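# Tuck a box end flap's tabs into floor slots

## Task

On the box end whose wall is standing, bend that wall's top flap over and press both of its tabs all the way into the slots in the box floor. At the finish that end wall and both long side walls must be upright, the corner flaps at that end must be tucked inward, and the box must rest on its base. All of this must hold by itself, with no robot contact keeping it in place.

## Robot and tools

ROBOT AND FRAME
Two arms, left_arm and right_arm, each with six revolute joints and a parallel gripper. All positions use one world frame: origin on the table surface midway between the arms, +x pointing away from the robot over the table, +z up, and left_arm mounted on the +y side. The arm names do not correspond to the left or right of any picture. A gripper's fingers extend along its own +z axis and close along its own y axis. The reported hand point sits between the finger pads, roughly 1 cm short of the fingertips.

CAMERAS
cam_high (504x504, fixed, pinhole with radial distortion), cam_left_wrist and cam_right_wrist (616x616 each, fisheye, riding on their hands). Calibration (K, distortion, T_world_to_cam) is supplied and may be off by a few degrees and millimetres; wrist camera poses are derived from the arm's joint readings.

execute_actions
Argument actions is a list holding zero or one entry. Optional pictures (boolean) asks for images; images come automatically only when actions is empty.
- Empty list: nothing is commanded; the current state is returned.
- Motion entry: {"rows": [...], "steps": n}. rows holds 1 to 15 rows; steps is 8 to 15 control steps of 1/30 s each (15 if omitted). One row is used per step, and the final row repeats if rows run out.
- Wait entry: {"steps": n} with no rows, n up to 300; it returns once that many steps have passed since the previous result (your reply time counts toward them).

ROW LAYOUT
Each row is one flat list of 14 numbers covering both arms, even if only one moves: left_arm waist, shoulder, elbow, wrist pitch, wrist yaw, wrist roll, opening, then right_arm in the same seven slots. Joint entries are absolute target angles in radians (the same numbers Joint positions reports), not increments. Nominal ranges per arm: waist -2.618 to 3.054, shoulder 0.000 to 3.142, elbow 0.000 to 3.142, wrist pitch -1.571 to 1.571, wrist yaw -1.571 to 1.571, wrist roll -2.094 to 2.094. The opening is an absolute setting from -1 (closed) to +1 (fully open).
A call is rejected, with nothing sent, if any target exceeds a range end by over 0.036 rad and also lies beyond that joint's latest reading. True joint ends may differ from the listed ones by up to 0.036 rad; a target past the real end is cut off there, and the result then prints "joint sent to its limit" (possibly about an earlier action still running). Missing that line does not prove there is room left.

MOTION BEHAVIOUR
Each step the sent target stays within a set distance of the measured angle: 0.202 rad waist, 0.258 shoulder, 0.238 elbow, 0.573 wrist pitch, 0.522 wrist yaw and roll. If the targets would move a hand over 70 mm from where it is, they are shrunk back toward the present angles. Distant goals therefore take several actions. A result is captured 8 steps before its action ends; those last steps run afterwards, and the simulation keeps going while you think and write. Arms keep heading to the last row sent until motion has essentially stopped (slow or blocked counts as stopped) or a step is HELD; after that only a new action moves them further. Fingers already opening or closing finish their motion.

RESULT LINES
- State line: for each arm, end_effector_position (metres) and end_effector_quat_wxyz in the world frame; the printed position can be inaccurate, more so at long reach.
- Joint positions / Joint velocities: one block per arm, joints in row order (rad, rad/s), then finger-pad gap (m, m/s; 0.094 m is fully open).
- grip_measured: actual finger opening on the command scale, each gripper biased by up to about 1 mm of opening.
- HELD: marks steps where your row, fully or partly, was not delivered.
- "joint command not followed": a clearance check altered or blocked joint targets; the rest of the row still ran.
- Joint torques: total drive output per joint (not zero in free air), noisy and offset; friction can fake or mask load.
- MOTOR HOT appears from 75 °C. At 90 °C the arm halts for 10 s (that threshold then pauses for 5 minutes); at 100 °C the arm goes limp and falls. Halts show as OVER-TEMPERATURE FAULT. Holding loads heats motors, even while you think.

GRIPPING
To hold something, command an opening below grip_measured: about 0.03 lower for a firm grip, less for a lighter one. Away from -1 and +1 the fingers go to the commanded reading. Pad force tops out around 50 to 62 N (lower on some grippers), drops for parts under about 2 mm thick, and can spike briefly on first contact.

zoom_image
Arguments camera (cam_high, cam_left_wrist or cam_right_wrist) and region [x0, y0, x1, y1] in that camera's pixels, origin at top-left, at most 504 by 504. Returns an enlarged view of the latest image.

finished_scene
Argument scene: the number of the current scene. Its result carries the next scene's task, if any. Sending a reply with no tool call ends everything.

CAUTIONS
Never knock or place anything off the table. Keep the arms from striking or pressing each other. Avoid dropping, slipping, slamming, hard collisions and very forceful pushing. Held parts or loose objects may occasionally get a short external tug or shove. Smooth motion and low arm effort are preferred.

Each tool is called as name(argument=value, ...), one argument or row to a line, values as JSON.

## Session

execute_actions(
  actions=[],
)

Scene clock: 0.00 s of 4500.00 s.
left_arm: end_effector_position=(+0.3415, +0.2295, +0.3928) grip_measured=-0.380 end_effector_quat_wxyz=(+0.689, +0.073, +0.717, -0.076) | right_arm: end_effector_position=(+0.4203, -0.3926, +0.4120) grip_measured=+1.000 end_effector_quat_wxyz=(+0.712, +0.036, +0.700, -0.035)
Joint positions: left_arm=[-0.016  1.061  1.034 -0.013 -0.01  -0.008  0.029] | right_arm=[-0.002  1.037  1.045  0.01  -0.011  0.002  0.094]
Joint velocities: left_arm=[-0.002 -0.007 -0.007 -0.095 -0.037  0.066 -0.001] | right_arm=[ 0.002 -0.002 -0.002 -0.051 -0.007 -0.037  0.   ]
Joint torques (N m, as the arm reports them, + toward a larger angle): no reading
Motor temperatures (°C, as the motors report them): left_arm=[23 23 24 24 23 26] | right_arm=[23 26 24 26 25 25]

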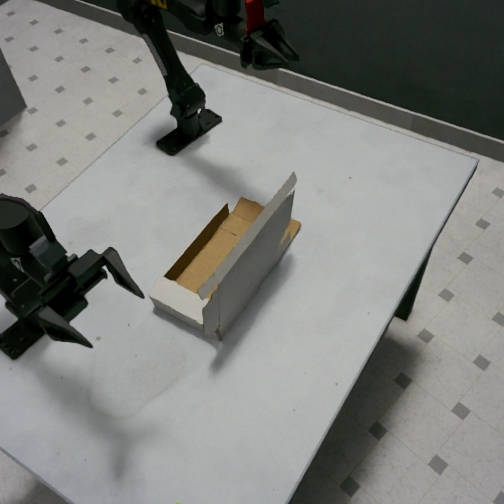

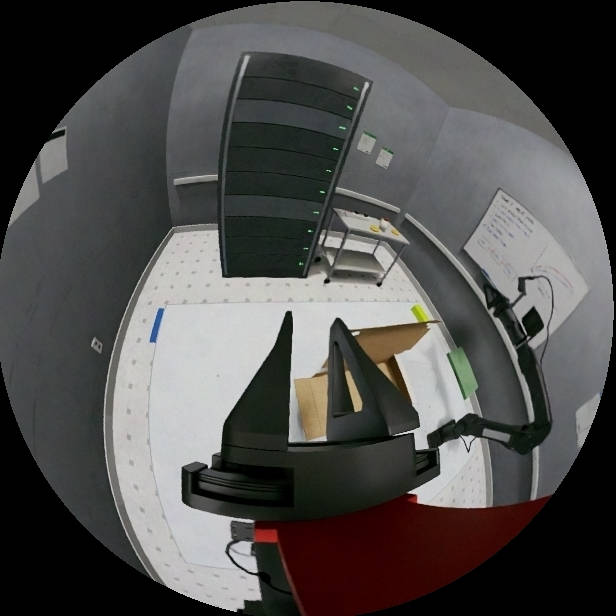

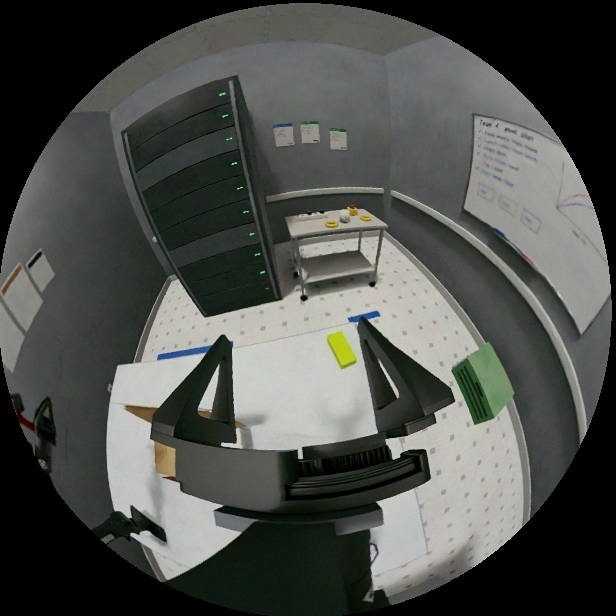

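zoom_image(
  camera="cam_high",
  region=[120, 150, 330, 360],
)

execute_actions(
  actions=[],
)

Region (120, 150, 330, 360) of cam_high's 504x504 image, scaled by 2.400, with more detail than that image has.

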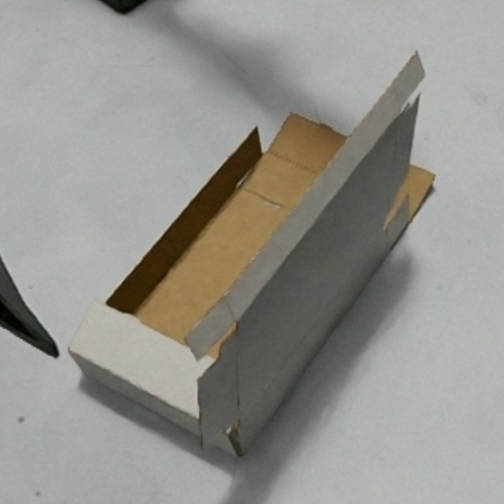

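Scene clock: 0.53 s of 4500.00 s.
left_arm: end_effector_position=(+0.3415, +0.2295, +0.3928) grip_measured=-0.380 end_effector_quat_wxyz=(+0.689, +0.073, +0.717, -0.076) | right_arm: end_effector_position=(+0.4203, -0.3926, +0.4120) grip_measured=+1.000 end_effector_quat_wxyz=(+0.712, +0.036, +0.700, -0.035)
Joint positions: left_arm=[-0.016  1.061  1.034 -0.013 -0.01  -0.008  0.029] | right_arm=[-0.002  1.037  1.045  0.01  -0.011  0.002  0.094]
Joint velocities: left_arm=[-0.007 -0.012 -0.012 -0.051  0.007 -0.037 -0.   ] | right_arm=[ 0.007 -0.012  0.022  0.051 -0.051 -0.037  0.   ]
Joint torques (N m, as the arm reports them, + toward a larger angle): left_arm=[ 0.04 -2.8   6.83  1.98  0.05  0.02] | right_arm=[-0.02 -3.25  7.01  1.76 -0.01  0.01]
Motor temperatures (°C, as the motors report them): left_arm=[23 23 24 24 23 26] | right_arm=[23 26 24 26 25 25]
Kept back: nothing.
Steps of this call (steps 1 to 16: nothing new was sent). Readings (joint positions):
1: left_arm=[-0.016 1.061 1.034 -0.013 -0.010 -0.008] | right_arm=[-0.002 1.037 1.045 0.010 -0.011 0.002]
2: left_arm=[-0.016 1.061 1.034 -0.013 -0.010 -0.008] | right_arm=[-0.002 1.037 1.045 0.010 -0.011 0.002]
4: left_arm=[-0.016 1.061 1.034 -0.013 -0.010 -0.008] | right_arm=[-0.002 1.037 1.045 0.010 -0.011 0.002]
8: left_arm=[-0.016 1.061 1.034 -0.013 -0.010 -0.008] | right_arm=[-0.002 1.037 1.045 0.010 -0.011 0.002]
16: the state above

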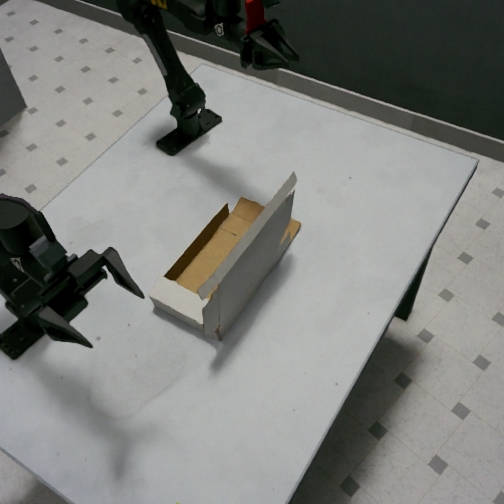

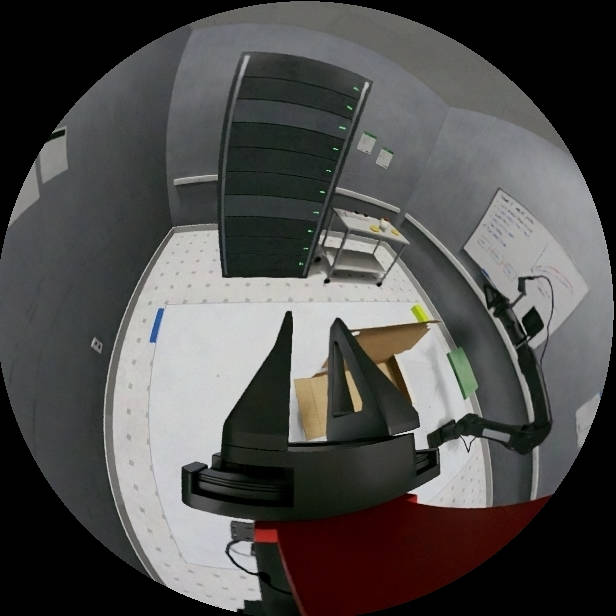

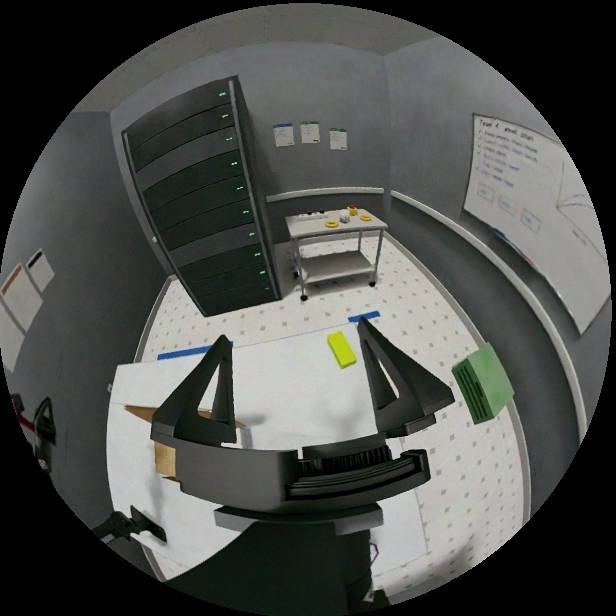

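execute_actions(
  actions=[
    {"rows":[[-0.016,1.061,1.034,-1.2,-0.01,-0.008,-0.38,-0.002,1.037,1.045,-1.2,-0.011,0.002,1]]},
  ],
)

execute_actions(
  actions=[
    {"steps":45},
  ],
)

Scene clock: 3.97 s of 4500.00 s.
left_arm: end_effector_position=(+0.3089, +0.2368, +0.2801) grip_measured=-0.380 end_effector_quat_wxyz=(+0.498, +0.090, +0.861, -0.053) | right_arm: end_effector_position=(+0.3947, -0.3897, +0.3014) grip_measured=+1.000 end_effector_quat_wxyz=(+0.532, +0.046, +0.845, -0.025)
Joint positions: left_arm=[-0.016  1.06   1.04  -0.501 -0.01  -0.008  0.029] | right_arm=[-0.002  1.034  1.049 -0.463 -0.011  0.002  0.094]
Joint velocities: left_arm=[-0.002 -0.002 -0.022 -2.278 -0.081  0.007  0.   ] | right_arm=[ 0.012  0.007  0.007 -2.176 -0.051 -0.066  0.   ]
Joint torques (N m, as the arm reports them, + toward a larger angle): left_arm=[ 0.16 -2.02  5.69  1.9   0.09  0.02] | right_arm=[-0.01 -2.51  6.45  1.6   0.    0.02]
Motor temperatures (°C, as the motors report them): left_arm=[23 23 24 25 23 26] | right_arm=[23 26 24 27 25 25]
Steps of this call (steps 1 to 90: nothing new was sent; then 0.20 s passed at rest; steps 91 to 97: the first 7 steps of this action). Readings (joint positions):
91: left_arm=[-0.016 1.060 1.038 -0.053 -0.010 -0.008] | right_arm=[-0.002 1.037 1.048 -0.028 -0.011 0.002]
92: left_arm=[-0.016 1.058 1.040 -0.117 -0.010 -0.008] | right_arm=[-0.002 1.034 1.049 -0.091 -0.011 0.002]
94: left_arm=[-0.016 1.058 1.040 -0.265 -0.010 -0.008] | right_arm=[-0.002 1.034 1.049 -0.236 -0.011 0.002]
97: the state above

Scene clock: 5.47 s of 4500.00 s.
left_arm: end_effector_position=(+0.1825, +0.2654, +0.1690) grip_measured=-0.380 end_effector_quat_wxyz=(+0.174, +0.104, +0.979, -0.015) | right_arm: end_effector_position=(+0.2683, -0.3754, +0.1803) grip_measured=+1.000 end_effector_quat_wxyz=(+0.199, +0.055, +0.978, -0.006)
Joint positions: left_arm=[-0.016  1.06   1.033 -1.192 -0.01  -0.008  0.029] | right_arm=[-0.002  1.034  1.049 -1.185 -0.011  0.002  0.094]
Joint velocities: left_arm=[-0.012 -0.002 -0.002 -0.022 -0.051  0.037 -0.001] | right_arm=[-0.007 -0.017 -0.022  0.007  0.007 -0.037  0.   ]
Joint torques (N m, as the arm reports them, + toward a larger angle): left_arm=[ 0.09 -1.41  5.32  0.81  0.06 -0.03] | right_arm=[-0.04 -1.58  5.71  0.85  0.    0.02]
Motor temperatures (°C, as the motors report them): left_arm=[23 23 25 25 23 26] | right_arm=[23 26 24 27 25 25]
Kept back: nothing.
Steps of this call (steps 1 to 8: the last 8 steps of your previous action; steps 9 to 45: the robot went on to your last target). Readings (joint positions):
1: left_arm=[-0.016 1.060 1.040 -0.579 -0.010 -0.008] | right_arm=[-0.002 1.034 1.049 -0.538 -0.011 0.002]
2: left_arm=[-0.016 1.060 1.040 -0.657 -0.010 -0.008] | right_arm=[-0.002 1.034 1.049 -0.614 -0.011 0.002]
4: left_arm=[-0.016 1.060 1.040 -0.813 -0.010 -0.008] | right_arm=[-0.002 1.034 1.049 -0.765 -0.011 0.002]
8: left_arm=[-0.016 1.060 1.034 -1.053 -0.010 -0.008] | right_arm=[-0.002 1.034 1.049 -1.023 -0.011 0.002]
45: the state above
All arms were judged still, so your last target was given up. Only a new action makes them travel on or press farther. Fingers that are still opening or closing keep moving.

execute_actions(
  actions=[
    {"rows":[[0.4,1.061,1.3,-1.2,-0.01,-0.008,-1,0.4,1.2,1.3,-0.8,0,0,1]]},
  ],
)

execute_actions(
  actions=[
    {"rows":[[0.4,1.061,1.3,-1.2,-0.01,-0.008,-1,0.84,1.4,1.3,-0.6,0,0,1]]},
  ],
)

execute_actions(
  actions=[
    {"steps":45},
  ],
  pictures=true,
)

Scene clock: 7.33 s of 4500.00 s.
left_arm: end_effector_position=(+0.2214, +0.3570, +0.2564) grip_measured=-0.977 end_effector_quat_wxyz=(+0.296, -0.083, +0.951, +0.028) | right_arm: end_effector_position=(+0.3524, -0.3022, +0.2416) grip_measured=+1.000 end_effector_quat_wxyz=(+0.327, -0.075, +0.942, +0.024)
Joint positions: left_arm=[ 0.37   1.071  1.286 -1.182 -0.009 -0.008  0.001] | right_arm=[ 0.275  1.174  1.234 -0.961  0.008  0.003  0.094]
Joint velocities: left_arm=[ 0.921 -0.125  0.305  0.242 -0.212 -0.066 -0.   ] | right_arm=[1.634 0.388 0.598 1.179 0.022 0.037 0.   ]
Joint torques (N m, as the arm reports them, + toward a larger angle): left_arm=[-1.9  -1.4   4.75  0.78  0.33 -0.04] | right_arm=[ 1.25 -3.7   7.84  1.1  -0.11  0.01]
Motor temperatures (°C, as the motors report them): left_arm=[23 23 25 25 23 26] | right_arm=[23 26 24 27 25 25]
Steps of this call (steps 1 to 49: nothing new was sent; steps 50 to 56: the first 7 steps of this action). Readings (joint positions):
50: left_arm=[0.007 1.064 1.054 -1.208 0.003 -0.007] | right_arm=[0.013 1.044 1.061 -1.181 -0.004 0.003]
51: left_arm=[0.061 1.074 1.098 -1.228 0.006 -0.007] | right_arm=[0.046 1.067 1.090 -1.163 -0.001 0.003]
53: left_arm=[0.189 1.079 1.198 -1.220 0.007 -0.007] | right_arm=[0.123 1.118 1.156 -1.088 0.002 0.003]
56: the state above

Scene clock: 7.83 s of 4500.00 s.
left_arm: end_effector_position=(+0.2176, +0.3647, +0.2587) grip_measured=-0.977 end_effector_quat_wxyz=(+0.296, -0.097, +0.950, +0.035) | right_arm: end_effector_position=(+0.3713, -0.1125, +0.2395) grip_measured=+1.000 end_effector_quat_wxyz=(+0.376, -0.283, +0.874, +0.119)
Joint positions: left_arm=[ 0.398  1.066  1.293 -1.193 -0.015 -0.008  0.001] | right_arm=[ 0.746  1.404  1.29  -0.645  0.012  0.003  0.094]
Joint velocities: left_arm=[ 0.002 -0.012 -0.007  0.066  0.022 -0.037 -0.001] | right_arm=[ 1.687  0.613 -0.012  0.242 -0.198  0.022  0.   ]
Joint torques (N m, as the arm reports them, + toward a larger angle): left_arm=[ 0.25 -1.44  5.44  1.2   0.08 -0.02] | right_arm=[ -0.98 -10.11   7.31   1.51   0.07  -0.02]
Motor temperatures (°C, as the motors report them): left_arm=[23 23 25 25 23 26] | right_arm=[23 26 24 27 25 25]
Steps of this call (steps 1 to 8: the last 8 steps of your previous action; steps 9 to 15: the first 7 steps of this action). Readings (joint positions):
9: left_arm=[0.398 1.066 1.293 -1.191 -0.015 -0.008] | right_arm=[0.419 1.208 1.278 -0.800 0.005 0.003]
10: left_arm=[0.398 1.066 1.293 -1.191 -0.015 -0.008] | right_arm=[0.459 1.234 1.285 -0.769 0.012 0.003]
12: left_arm=[0.398 1.066 1.293 -1.192 -0.015 -0.008] | right_arm=[0.565 1.309 1.290 -0.699 0.014 0.003]
15: the state above

Scene clock: 9.33 s of 4500.00 s.
left_arm: end_effector_position=(+0.2175, +0.3647, +0.2587) grip_measured=-0.977 end_effector_quat_wxyz=(+0.296, -0.097, +0.950, +0.035) | right_arm: end_effector_position=(+0.3493, -0.0717, +0.2425) grip_measured=+1.000 end_effector_quat_wxyz=(+0.380, -0.330, +0.851, +0.151)
Joint positions: left_arm=[ 0.398  1.066  1.293 -1.193 -0.015 -0.008  0.001] | right_arm=[ 0.849  1.417  1.29  -0.601 -0.007  0.002  0.094]
Joint velocities: left_arm=[-0.012  0.002 -0.002  0.022 -0.037  0.022 -0.001] | right_arm=[ 0.007 -0.017 -0.012 -0.037 -0.007 -0.051  0.   ]
Joint torques (N m, as the arm reports them, + toward a larger angle): left_arm=[ 0.04 -1.42  5.53  1.21  0.12  0.  ] | right_arm=[-0.86 -8.03  7.34  1.57  0.07  0.  ]
Motor temperatures (°C, as the motors report them): left_arm=[23 23 25 25 23 26] | right_arm=[23 26 25 27 25 25]
Kept back: nothing.
Steps of this call (steps 1 to 8: the last 8 steps of your previous action; steps 9 to 30: the robot went on to your last target; steps 31 to 45: nothing new was sent). Readings (joint positions):
1: left_arm=[0.398 1.066 1.293 -1.193 -0.015 -0.008] | right_arm=[0.797 1.420 1.290 -0.637 0.004 0.003]
2: left_arm=[0.398 1.066 1.293 -1.193 -0.015 -0.008] | right_arm=[0.833 1.427 1.290 -0.633 -0.004 0.002]
4: left_arm=[0.398 1.066 1.293 -1.193 -0.015 -0.008] | right_arm=[0.858 1.425 1.290 -0.625 -0.013 0.002]
8: left_arm=[0.398 1.066 1.293 -1.193 -0.015 -0.008] | right_arm=[0.850 1.417 1.290 -0.608 -0.009 0.002]
45: the state above
All arms were judged still, so your last target was given up. Only a new action makes them travel on or press farther. Fingers that are still opening or closing keep moving.
camera_calibration (this result's frames):
cam_left_wrist: T_world_to_cam=[[0.376295, -0.916644, 0.134781, 0.219611], [-0.901133, -0.328291, 0.283167, 0.258587], [-0.215316, -0.22801, -0.949553, 0.484854], [0, 0, 0, 1]] pos_world=[0.25478, 0.396749, 0.357572]
cam_right_wrist: T_world_to_cam=[[0.552487, -0.833296, -0.0194096, -0.259432], [-0.833403, -0.552652, 0.00402346, 0.270173], [-0.0140795, 0.0139531, -0.999804, 0.361716], [0, 0, 0, 1]] pos_world=[0.373588, -0.0719191, 0.355523]

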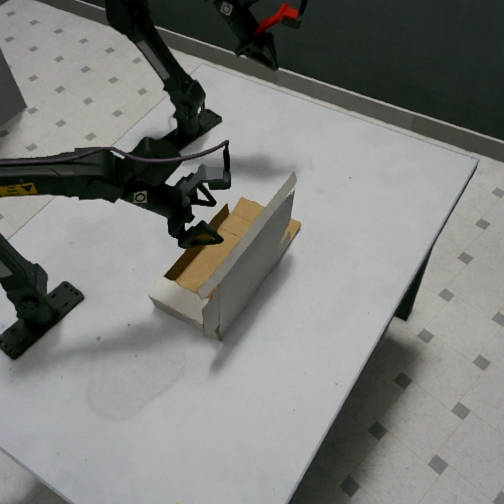

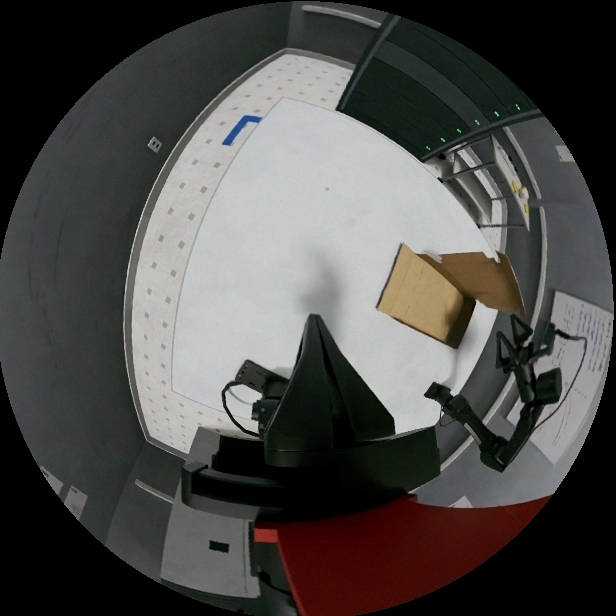

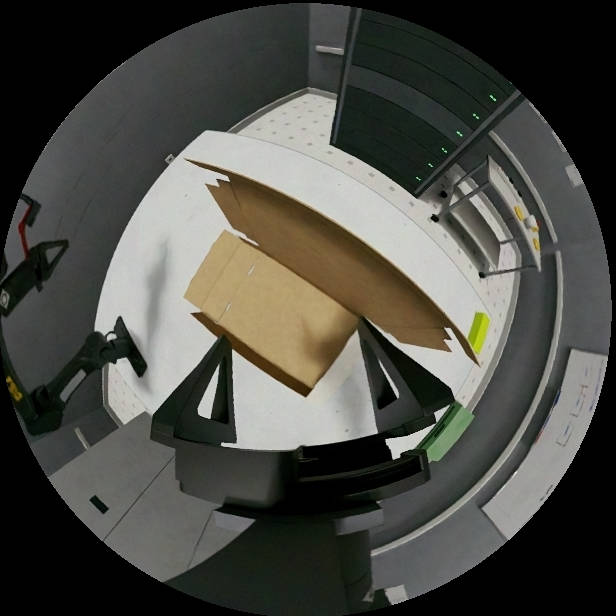

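zoom_image(
  camera="cam_right_wrist",
  region=[180, 220, 400, 440],
)

zoom_image(
  camera="cam_left_wrist",
  region=[370, 220, 540, 390],
)

Region (180, 220, 400, 440) of cam_right_wrist's 616x616 image, scaled by 2.291, with more detail than that image has.

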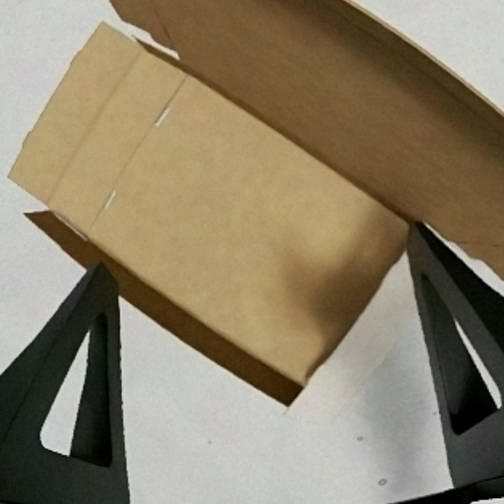

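Region (370, 220, 540, 390) of cam_left_wrist's 616x616 image, scaled by 2.965, with more detail than that image has.

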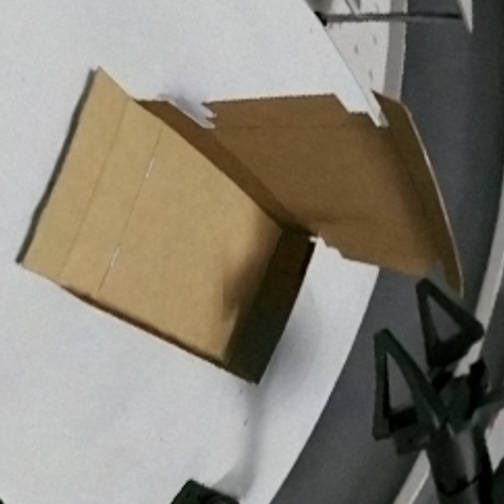

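execute_actions(
  actions=[
    {"rows":[[0.4,1.061,1.3,-1.2,-0.01,-0.008,-1,0.838,1.35,1.15,-0.9,-0.2,0.4,0.2]]},
  ],
)

execute_actions(
  actions=[
    {"steps":25},
  ],
)

Scene clock: 14.90 s of 4500.00 s.
left_arm: end_effector_position=(+0.2175, +0.3647, +0.2587) grip_measured=-0.977 end_effector_quat_wxyz=(+0.296, -0.097, +0.950, +0.035) | right_arm: end_effector_position=(+0.2823, -0.0990, +0.1771) grip_measured=+0.203 end_effector_quat_wxyz=(+0.201, -0.228, +0.932, +0.197)
Joint positions: left_arm=[ 0.398  1.066  1.293 -1.193 -0.015 -0.008  0.001] | right_arm=[ 0.848  1.366  1.165 -0.818 -0.148  0.299  0.057]
Joint velocities: left_arm=[-0.002  0.002  0.002  0.007 -0.022 -0.022 -0.   ] | right_arm=[ 0.002  0.007 -0.227 -0.652 -0.344  0.637 -0.001]
Joint torques (N m, as the arm reports them, + toward a larger angle): left_arm=[ 0.15 -1.49  5.54  1.24  0.1  -0.04] | right_arm=[-0.91 -7.01  6.32  1.4  -0.1   0.02]
Motor temperatures (°C, as the motors report them): left_arm=[23 23 25 26 23 26] | right_arm=[23 27 25 28 25 25]
Steps of this call (steps 1 to 90: nothing new was sent; then 2.33 s passed at rest; steps 91 to 97: the first 7 steps of this action). Readings (joint positions):
91: left_arm=[0.398 1.066 1.293 -1.193 -0.015 -0.008] | right_arm=[0.848 1.412 1.280 -0.609 -0.026 0.048]
92: left_arm=[0.398 1.066 1.293 -1.193 -0.015 -0.008] | right_arm=[0.848 1.398 1.257 -0.633 -0.053 0.104]
94: left_arm=[0.398 1.066 1.293 -1.193 -0.015 -0.008] | right_arm=[0.848 1.371 1.207 -0.715 -0.102 0.205]
97: the state above

Scene clock: 15.73 s of 4500.00 s.
left_arm: end_effector_position=(+0.2175, +0.3647, +0.2587) grip_measured=-0.977 end_effector_quat_wxyz=(+0.296, -0.097, +0.950, +0.035) | right_arm: end_effector_position=(+0.2651, -0.1036, +0.1684) grip_measured=+0.203 end_effector_quat_wxyz=(+0.149, -0.187, +0.949, +0.207)
Joint positions: left_arm=[ 0.398  1.066  1.293 -1.193 -0.015 -0.008  0.001] | right_arm=[ 0.848  1.366  1.16  -0.883 -0.195  0.397  0.056]
Joint velocities: left_arm=[-0.012  0.002 -0.002 -0.037  0.022  0.022 -0.001] | right_arm=[ 0.007  0.007 -0.007 -0.051  0.007 -0.007  0.   ]
Joint torques (N m, as the arm reports them, + toward a larger angle): left_arm=[ 0.05 -1.57  5.59  1.25  0.09 -0.03] | right_arm=[-0.92 -6.91  5.64  0.96 -0.16  0.06]
Motor temperatures (°C, as the motors report them): left_arm=[23 23 25 26 23 26] | right_arm=[23 27 25 28 25 25]
Kept back: nothing.
Steps of this call (steps 1 to 8: the last 8 steps of your previous action; steps 9 to 25: the robot went on to your last target). Readings (joint positions):
1: left_arm=[0.398 1.066 1.293 -1.193 -0.015 -0.008] | right_arm=[0.848 1.366 1.160 -0.839 -0.158 0.319]
2: left_arm=[0.398 1.066 1.293 -1.193 -0.015 -0.008] | right_arm=[0.848 1.366 1.160 -0.855 -0.165 0.335]
4: left_arm=[0.398 1.066 1.293 -1.193 -0.015 -0.008] | right_arm=[0.848 1.366 1.160 -0.868 -0.176 0.358]
8: left_arm=[0.398 1.066 1.293 -1.193 -0.015 -0.008] | right_arm=[0.848 1.366 1.160 -0.878 -0.187 0.381]
25: the state above

execute_actions(
  actions=[
    {"rows":[[0.4,1.061,1.3,-1.2,-0.01,-0.008,-1,0.83,1.40,1.12,-0.85,0.339,0.656,0.2]]},
  ],
)

execute_actions(
  actions=[
    {"rows":[[0.4,1.061,1.3,-1.2,-0.01,-0.008,-1,0.83,1.445,1.07,-0.80,0.345,0.66,0.2]]},
  ],
)

execute_actions(
  actions=[
    {"steps":25},
  ],
  pictures=true,
)

Scene clock: 16.70 s of 4500.00 s.
left_arm: end_effector_position=(+0.2175, +0.3647, +0.2587) grip_measured=-0.977 end_effector_quat_wxyz=(+0.296, -0.097, +0.950, +0.035) | right_arm: end_effector_position=(+0.3173, -0.1596, +0.1560) grip_measured=+0.203 end_effector_quat_wxyz=(+0.242, -0.038, +0.968, +0.056)
Joint positions: left_arm=[ 0.398  1.066  1.293 -1.193 -0.015 -0.008  0.001] | right_arm=[ 0.835  1.392  1.14  -0.86   0.214  0.596  0.056]
Joint velocities: left_arm=[ 0.007  0.002  0.017  0.066  0.051 -0.051  0.   ] | right_arm=[-0.002  0.032 -0.056  0.037  0.755  0.344 -0.001]
Joint torques (N m, as the arm reports them, + toward a larger angle): left_arm=[ 0.31 -1.72  5.78  1.21  0.08 -0.01] | right_arm=[-0.49 -5.24  5.18  1.18  0.22  0.05]
Motor temperatures (°C, as the motors report them): left_arm=[23 23 25 26 23 26] | right_arm=[23 27 25 28 25 25]
Steps of this call (steps 1 to 15: the robot went on to your last target; steps 16 to 22: nothing new was sent; steps 23 to 29: the first 7 steps of this action). Readings (joint positions):
23: left_arm=[0.398 1.066 1.293 -1.193 -0.015 -0.008] | right_arm=[0.850 1.367 1.158 -0.879 -0.129 0.434]
24: left_arm=[0.398 1.066 1.293 -1.193 -0.015 -0.008] | right_arm=[0.849 1.370 1.155 -0.873 -0.038 0.478]
26: left_arm=[0.398 1.066 1.293 -1.193 -0.015 -0.008] | right_arm=[0.839 1.382 1.148 -0.863 0.098 0.542]
29: the state above

Scene clock: 17.20 s of 4500.00 s.
left_arm: end_effector_position=(+0.2175, +0.3647, +0.2587) grip_measured=-0.977 end_effector_quat_wxyz=(+0.296, -0.097, +0.950, +0.035) | right_arm: end_effector_position=(+0.3276, -0.1761, +0.1318) grip_measured=+0.203 end_effector_quat_wxyz=(+0.253, -0.003, +0.967, +0.003)
Joint positions: left_arm=[ 0.398  1.066  1.293 -1.193 -0.015 -0.008  0.001] | right_arm=[ 0.835  1.441  1.087 -0.815  0.325  0.653  0.056]
Joint velocities: left_arm=[ 0.002 -0.007 -0.002 -0.051 -0.037 -0.051 -0.   ] | right_arm=[ 0.002  0.09  -0.1   -0.037 -0.007  0.022 -0.001]
Joint torques (N m, as the arm reports them, + toward a larger angle): left_arm=[ 0.29 -1.52  5.3   1.19  0.08  0.  ] | right_arm=[-0.52 -6.32  5.4   1.09  0.36  0.06]
Motor temperatures (°C, as the motors report them): left_arm=[23 23 25 26 23 26] | right_arm=[23 27 25 28 25 25]
Steps of this call (steps 1 to 8: the last 8 steps of your previous action; steps 9 to 15: the first 7 steps of this action). Readings (joint positions):
9: left_arm=[0.398 1.066 1.293 -1.193 -0.015 -0.008] | right_arm=[0.835 1.395 1.133 -0.845 0.313 0.645]
10: left_arm=[0.398 1.066 1.293 -1.193 -0.015 -0.008] | right_arm=[0.835 1.400 1.124 -0.831 0.318 0.647]
12: left_arm=[0.398 1.066 1.293 -1.193 -0.015 -0.008] | right_arm=[0.835 1.419 1.105 -0.817 0.323 0.650]
15: the state above

Scene clock: 18.03 s of 4500.00 s.
left_arm: end_effector_position=(+0.2175, +0.3647, +0.2587) grip_measured=-0.977 end_effector_quat_wxyz=(+0.296, -0.097, +0.950, +0.035) | right_arm: end_effector_position=(+0.3295, -0.1756, +0.1315) grip_measured=+0.203 end_effector_quat_wxyz=(+0.257, -0.000, +0.966, +0.003)
Joint positions: left_arm=[ 0.398  1.066  1.293 -1.193 -0.015 -0.008  0.001] | right_arm=[ 0.835  1.443  1.085 -0.803  0.331  0.655  0.056]
Joint velocities: left_arm=[-0.022 -0.002  0.002 -0.022 -0.051  0.037 -0.   ] | right_arm=[ 0.002  0.017 -0.007 -0.081  0.007 -0.007 -0.001]
Joint torques (N m, as the arm reports them, + toward a larger angle): left_arm=[ 0.05 -1.53  5.43  1.23  0.11  0.02] | right_arm=[-0.5  -6.01  5.19  1.    0.34  0.08]
Motor temperatures (°C, as the motors report them): left_arm=[23 23 25 26 23 26] | right_arm=[23 27 25 28 25 25]
Kept back: nothing.
Steps of this call (steps 1 to 8: the last 8 steps of your previous action; steps 9 to 25: the robot went on to your last target). Readings (joint positions):
1: left_arm=[0.398 1.066 1.293 -1.193 -0.015 -0.008] | right_arm=[0.835 1.443 1.085 -0.815 0.326 0.653]
2: left_arm=[0.398 1.066 1.293 -1.193 -0.015 -0.008] | right_arm=[0.835 1.443 1.085 -0.815 0.326 0.653]
4: left_arm=[0.398 1.066 1.293 -1.193 -0.015 -0.008] | right_arm=[0.835 1.443 1.085 -0.810 0.328 0.654]
8: left_arm=[0.398 1.066 1.293 -1.193 -0.015 -0.008] | right_arm=[0.835 1.443 1.085 -0.805 0.329 0.655]
25: the state above
camera_calibration (this result's frames):
cam_left_wrist: T_world_to_cam=[[0.376295, -0.916644, 0.134781, 0.219611], [-0.901133, -0.328291, 0.283167, 0.258587], [-0.215316, -0.22801, -0.949553, 0.484854], [0, 0, 0, 1]] pos_world=[0.25478, 0.396749, 0.357572]
cam_right_wrist: T_world_to_cam=[[-0.15009, -0.988209, 0.030278, -0.139422], [-0.936222, 0.151903, 0.316881, 0.313099], [-0.317744, 0.0192138, -0.947982, 0.346089], [0, 0, 0, 1]] pos_world=[0.382172, -0.191989, 0.233093]

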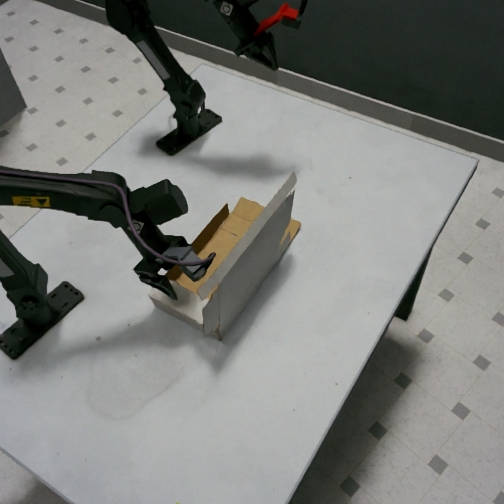

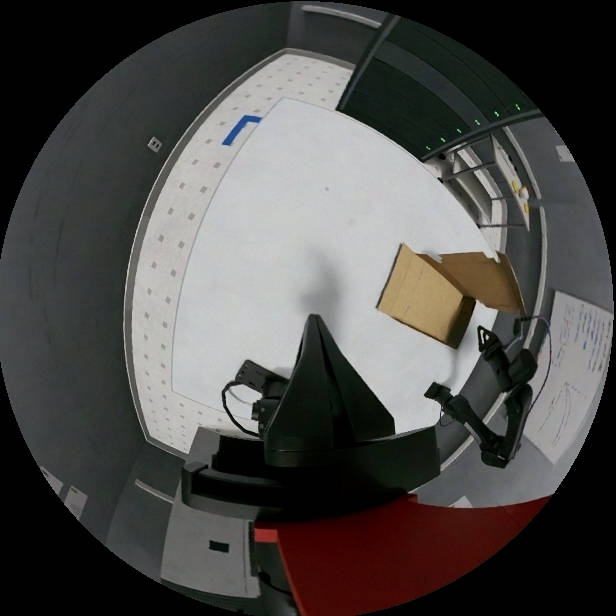

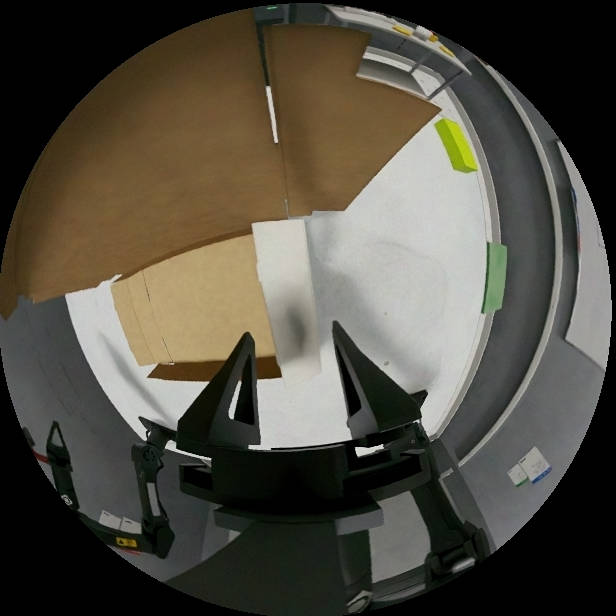

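zoom_image(
  camera="cam_right_wrist",
  region=[200, 190, 400, 400],
)

Region (200, 190, 400, 400) of cam_right_wrist's 616x616 image, scaled by 2.400, with more detail than that image has; it fills the left 480 columns of this view, and the rest is white.

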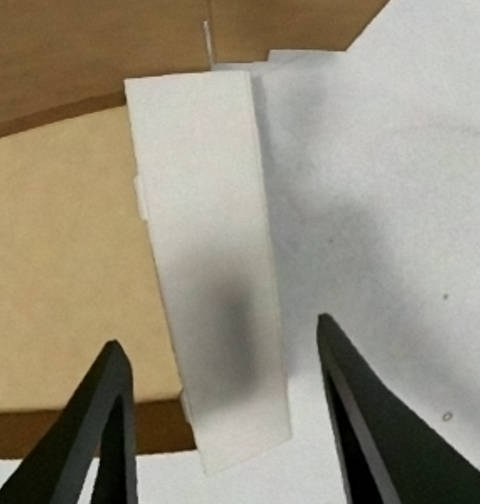

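execute_actions(
  actions=[
    {"rows":[[0.4,1.061,1.3,-1.2,-0.01,-0.008,-1,0.845,1.41,1.02,-0.78,0.35,0.66,-0.1],[0.4,1.061,1.3,-1.2,-0.01,-0.008,-1,0.845,1.40,1.0,-0.76,0.35,0.66,-0.1],[0.4,1.061,1.3,-1.2,-0.01,-0.008,-1,0.845,1.39,0.98,-0.74,0.35,0.66,-0.1],[0.4,1.061,1.3,-1.2,-0.01,-0.008,-1,0.845,1.385,0.95,-0.72,0.35,0.66,-0.1],[0.4,1.061,1.3,-1.2,-0.01,-0.008,-1,0.845,1.385,0.93,-0.70,0.35,0.66,-0.1],[0.4,1.061,1.3,-1.2,-0.01,-0.008,-1,0.845,1.385,0.904,-0.685,0.35,0.66,-0.1]]},
  ],
)

execute_actions(
  actions=[
    {"steps":20},
  ],
  pictures=true,
)

Scene clock: 20.30 s of 4500.00 s.
left_arm: end_effector_position=(+0.2175, +0.3647, +0.2587) grip_measured=-0.977 end_effector_quat_wxyz=(+0.296, -0.097, +0.950, +0.035) | right_arm: end_effector_position=(+0.3163, -0.1884, +0.1067) grip_measured=-0.097 end_effector_quat_wxyz=(+0.254, -0.001, +0.967, -0.003)
Joint positions: left_arm=[ 0.398  1.066  1.293 -1.193 -0.015 -0.008  0.001] | right_arm=[ 0.835  1.399  0.951 -0.728  0.336  0.655  0.042]
Joint velocities: left_arm=[ 0.007 -0.012 -0.002  0.007  0.037  0.022  0.   ] | right_arm=[ 0.012 -0.007 -0.549  0.183 -0.022 -0.095 -0.   ]
Joint torques (N m, as the arm reports them, + toward a larger angle): left_arm=[ 0.19 -1.64  5.55  1.21  0.05 -0.01] | right_arm=[ 0.86 -6.75  5.27  1.12  0.35  0.07]
Motor temperatures (°C, as the motors report them): left_arm=[23 23 25 26 23 26] | right_arm=[23 27 25 28 25 25]
Steps of this call (steps 1 to 15: the robot went on to your last target; steps 16 to 61: nothing new was sent; steps 62 to 68: the first 7 steps of this action). Readings (joint positions):
62: left_arm=[0.398 1.066 1.293 -1.193 -0.015 -0.008] | right_arm=[0.835 1.441 1.078 -0.796 0.332 0.655]
63: left_arm=[0.398 1.066 1.293 -1.193 -0.015 -0.008] | right_arm=[0.835 1.433 1.064 -0.783 0.333 0.655]
65: left_arm=[0.398 1.066 1.293 -1.193 -0.015 -0.008] | right_arm=[0.835 1.414 1.021 -0.760 0.334 0.655]
68: the state above

Scene clock: 20.97 s of 4500.00 s.
left_arm: end_effector_position=(+0.2175, +0.3647, +0.2587) grip_measured=-0.977 end_effector_quat_wxyz=(+0.296, -0.097, +0.950, +0.035) | right_arm: end_effector_position=(+0.3158, -0.1889, +0.0989) grip_measured=-0.097 end_effector_quat_wxyz=(+0.256, -0.000, +0.967, -0.001)
Joint positions: left_arm=[ 0.398  1.066  1.293 -1.193 -0.015 -0.008  0.001] | right_arm=[ 0.835  1.399  0.918 -0.689  0.336  0.655  0.042]
Joint velocities: left_arm=[-0.002  0.002  0.002  0.066 -0.051 -0.022 -0.   ] | right_arm=[ 0.012  0.002 -0.012 -0.007 -0.007 -0.022  0.   ]
Joint torques (N m, as the arm reports them, + toward a larger angle): left_arm=[ 0.22 -1.55  5.71  1.24  0.08 -0.02] | right_arm=[ 0.85 -6.82  5.16  1.01  0.34  0.08]
Motor temperatures (°C, as the motors report them): left_arm=[23 23 25 26 23 26] | right_arm=[23 27 25 28 25 25]
Kept back: nothing.
Steps of this call (steps 1 to 8: the last 8 steps of your previous action; steps 9 to 20: the robot went on to your last target). Readings (joint positions):
1: left_arm=[0.398 1.066 1.293 -1.193 -0.015 -0.008] | right_arm=[0.835 1.399 0.935 -0.724 0.336 0.655]
2: left_arm=[0.398 1.066 1.293 -1.193 -0.015 -0.008] | right_arm=[0.835 1.399 0.924 -0.723 0.336 0.655]
4: left_arm=[0.398 1.066 1.293 -1.193 -0.015 -0.008] | right_arm=[0.835 1.399 0.918 -0.720 0.336 0.655]
8: left_arm=[0.398 1.066 1.293 -1.193 -0.015 -0.008] | right_arm=[0.835 1.399 0.918 -0.701 0.336 0.655]
20: the state above
camera_calibration (this result's frames):
cam_left_wrist: T_world_to_cam=[[0.376295, -0.916644, 0.134781, 0.219611], [-0.901133, -0.328291, 0.283167, 0.258587], [-0.215316, -0.22801, -0.949553, 0.484854], [0, 0, 0, 1]] pos_world=[0.25478, 0.396749, 0.357572]
cam_right_wrist: T_world_to_cam=[[-0.152073, -0.987577, 0.0395698, -0.153808], [-0.935027, 0.156725, 0.31806, 0.313073], [-0.32031, 0.0113694, -0.947245, 0.310359], [0, 0, 0, 1]] pos_world=[0.368753, -0.204492, 0.200496]

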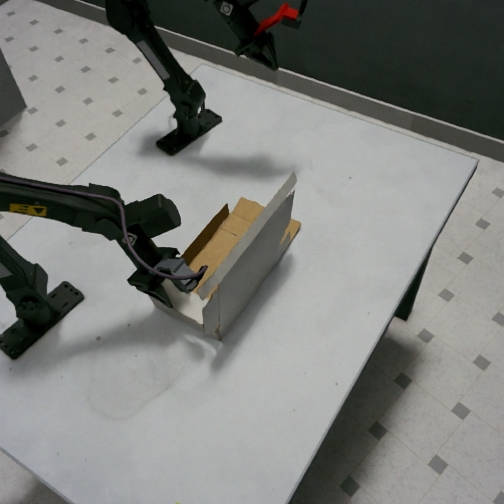

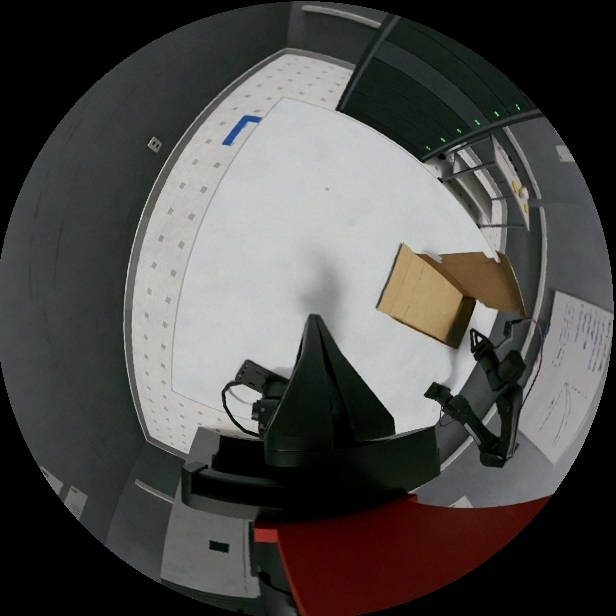

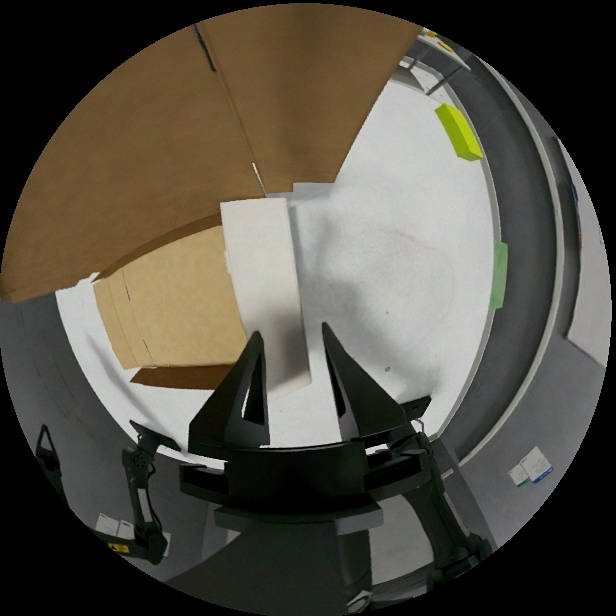

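execute_actions(
  actions=[
    {"rows":[[0.4,1.061,1.3,-1.2,-0.01,-0.008,-1,0.85,1.40,0.89,-0.665,0.35,0.66,-0.1],[0.4,1.061,1.3,-1.2,-0.01,-0.008,-1,0.85,1.405,0.876,-0.645,0.35,0.66,-0.1],[0.4,1.061,1.3,-1.2,-0.01,-0.008,-1,0.85,1.41,0.863,-0.625,0.35,0.66,-0.1],[0.4,1.061,1.3,-1.2,-0.01,-0.008,-1,0.85,1.415,0.85,-0.605,0.35,0.66,-0.1],[0.4,1.061,1.3,-1.2,-0.01,-0.008,-1,0.85,1.42,0.836,-0.585,0.35,0.66,-0.1],[0.4,1.061,1.3,-1.2,-0.01,-0.008,-1,0.85,1.426,0.823,-0.568,0.35,0.66,-0.1],[0.4,1.061,1.3,-1.2,-0.01,-0.008,-1,0.85,1.432,0.81,-0.55,0.35,0.66,-0.1],[0.4,1.061,1.3,-1.2,-0.01,-0.008,-1,0.85,1.438,0.80,-0.535,0.35,0.66,-0.1],[0.4,1.061,1.3,-1.2,-0.01,-0.008,-1,0.85,1.444,0.79,-0.52,0.35,0.66,-0.1],[0.4,1.061,1.3,-1.2,-0.01,-0.008,-1,0.85,1.45,0.781,-0.505,0.35,0.66,-0.1],[0.4,1.061,1.3,-1.2,-0.01,-0.008,-1,0.85,1.456,0.772,-0.49,0.35,0.66,-0.1]]},
  ],
)

execute_actions(
  actions=[
    {"steps":20},
  ],
  pictures=true,
)

Scene clock: 29.50 s of 4500.00 s.
left_arm: end_effector_position=(+0.2175, +0.3647, +0.2587) grip_measured=-0.977 end_effector_quat_wxyz=(+0.296, -0.097, +0.950, +0.035) | right_arm: end_effector_position=(+0.3158, -0.1877, +0.0854) grip_measured=-0.097 end_effector_quat_wxyz=(+0.262, -0.001, +0.965, +0.004)
Joint positions: left_arm=[ 0.398  1.066  1.293 -1.193 -0.015 -0.008  0.001] | right_arm=[ 0.839  1.404  0.859 -0.609  0.338  0.655  0.042]
Joint velocities: left_arm=[-0.007 -0.022  0.007 -0.007 -0.007  0.007  0.   ] | right_arm=[ 0.007  0.134 -0.388  0.476 -0.007  0.007 -0.001]
Joint torques (N m, as the arm reports them, + toward a larger angle): left_arm=[ 0.15 -1.45  5.64  1.21  0.1  -0.01] | right_arm=[ 0.9  -3.7   4.31  0.92  0.26  0.05]
Motor temperatures (°C, as the motors report them): left_arm=[23 23 26 26 23 26] | right_arm=[23 27 25 28 25 25]
Steps of this call (steps 1 to 15: the robot went on to your last target; steps 16 to 90: nothing new was sent; then 5.30 s passed at rest; steps 91 to 97: the first 7 steps of this action). Readings (joint positions):
91: left_arm=[0.398 1.066 1.293 -1.193 -0.015 -0.008] | right_arm=[0.835 1.399 0.918 -0.687 0.336 0.655]
92: left_arm=[0.398 1.066 1.293 -1.193 -0.015 -0.008] | right_arm=[0.835 1.399 0.915 -0.679 0.336 0.655]
94: left_arm=[0.398 1.066 1.293 -1.193 -0.015 -0.008] | right_arm=[0.837 1.399 0.899 -0.652 0.337 0.655]
97: the state above

Scene clock: 30.17 s of 4500.00 s.
left_arm: end_effector_position=(+0.2175, +0.3647, +0.2587) grip_measured=-0.977 end_effector_quat_wxyz=(+0.296, -0.097, +0.950, +0.035) | right_arm: end_effector_position=(+0.3196, -0.1844, +0.0662) grip_measured=-0.098 end_effector_quat_wxyz=(+0.270, +0.001, +0.963, +0.009)
Joint positions: left_arm=[ 0.398  1.066  1.293 -1.193 -0.015 -0.008  0.001] | right_arm=[ 0.84   1.439  0.798 -0.494  0.341  0.656  0.042]
Joint velocities: left_arm=[-0.002 -0.012 -0.007  0.022  0.051 -0.007  0.001] | right_arm=[-0.002 -0.002  0.002 -0.022  0.022 -0.007  0.001]
Joint torques (N m, as the arm reports them, + toward a larger angle): left_arm=[ 0.08 -1.46  5.43  1.23  0.09 -0.01] | right_arm=[ 0.85 -4.21  4.07  1.05  0.29  0.06]
Motor temperatures (°C, as the motors report them): left_arm=[23 23 26 26 23 26] | right_arm=[23 27 25 28 25 25]
Kept back: nothing.
Steps of this call (steps 1 to 8: the last 8 steps of your previous action; steps 9 to 20: the robot went on to your last target). Readings (joint positions):
1: left_arm=[0.398 1.066 1.293 -1.193 -0.015 -0.008] | right_arm=[0.839 1.409 0.847 -0.593 0.339 0.656]
2: left_arm=[0.398 1.066 1.293 -1.193 -0.015 -0.008] | right_arm=[0.839 1.415 0.836 -0.577 0.340 0.656]
4: left_arm=[0.398 1.066 1.293 -1.193 -0.015 -0.008] | right_arm=[0.839 1.426 0.817 -0.544 0.340 0.656]
8: left_arm=[0.398 1.066 1.293 -1.193 -0.015 -0.008] | right_arm=[0.840 1.439 0.799 -0.511 0.341 0.656]
20: the state above
camera_calibration (this result's frames):
cam_left_wrist: T_world_to_cam=[[0.376295, -0.916644, 0.134781, 0.219611], [-0.901133, -0.328291, 0.283167, 0.258587], [-0.215316, -0.22801, -0.949553, 0.484854], [0, 0, 0, 1]] pos_world=[0.25478, 0.396749, 0.357572]
cam_right_wrist: T_world_to_cam=[[-0.15078, -0.988468, 0.0140465, -0.146415], [-0.944388, 0.148227, 0.293531, 0.329397], [-0.292228, 0.0309933, -0.955846, 0.27575], [0, 0, 0, 1]] pos_world=[0.369584, -0.202099, 0.168943]

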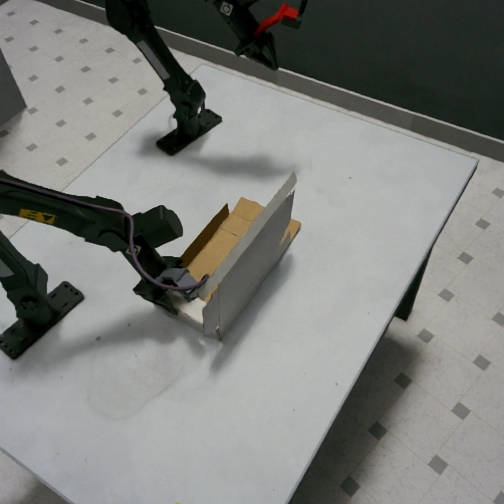

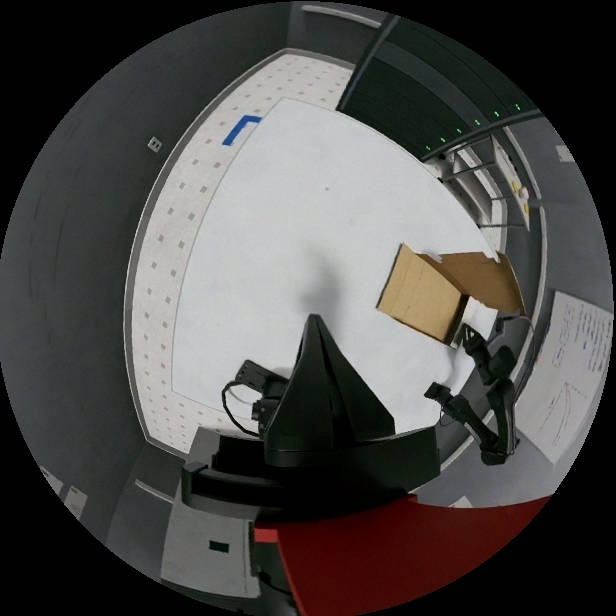

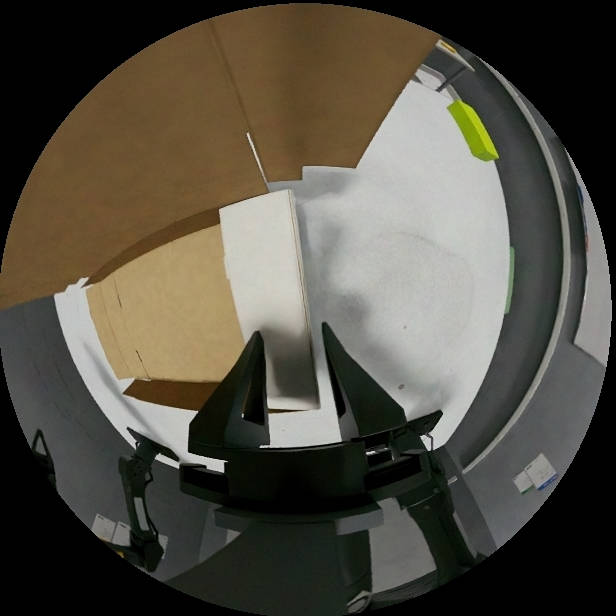

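zoom_image(
  camera="cam_right_wrist",
  region=[160, 170, 400, 430],
)

zoom_image(
  camera="cam_left_wrist",
  region=[420, 270, 520, 370],
)

Region (160, 170, 400, 430) of cam_right_wrist's 616x616 image, scaled by 1.938, with more detail than that image has; it fills the left 465 columns of this view, and the rest is white.

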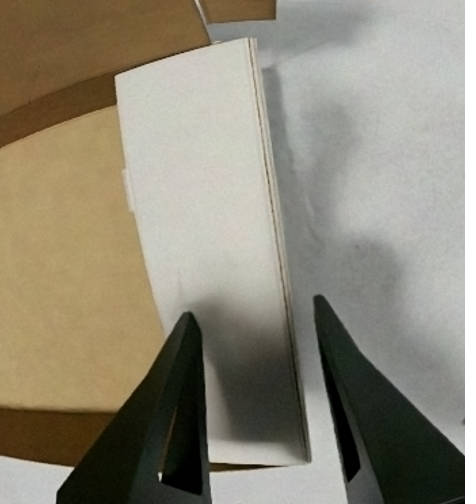

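Region (420, 270, 520, 370) of cam_left_wrist's 616x616 image, scaled by 5.040, with more detail than that image has.

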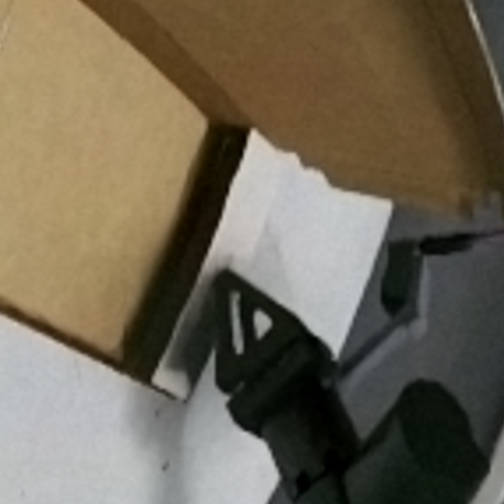

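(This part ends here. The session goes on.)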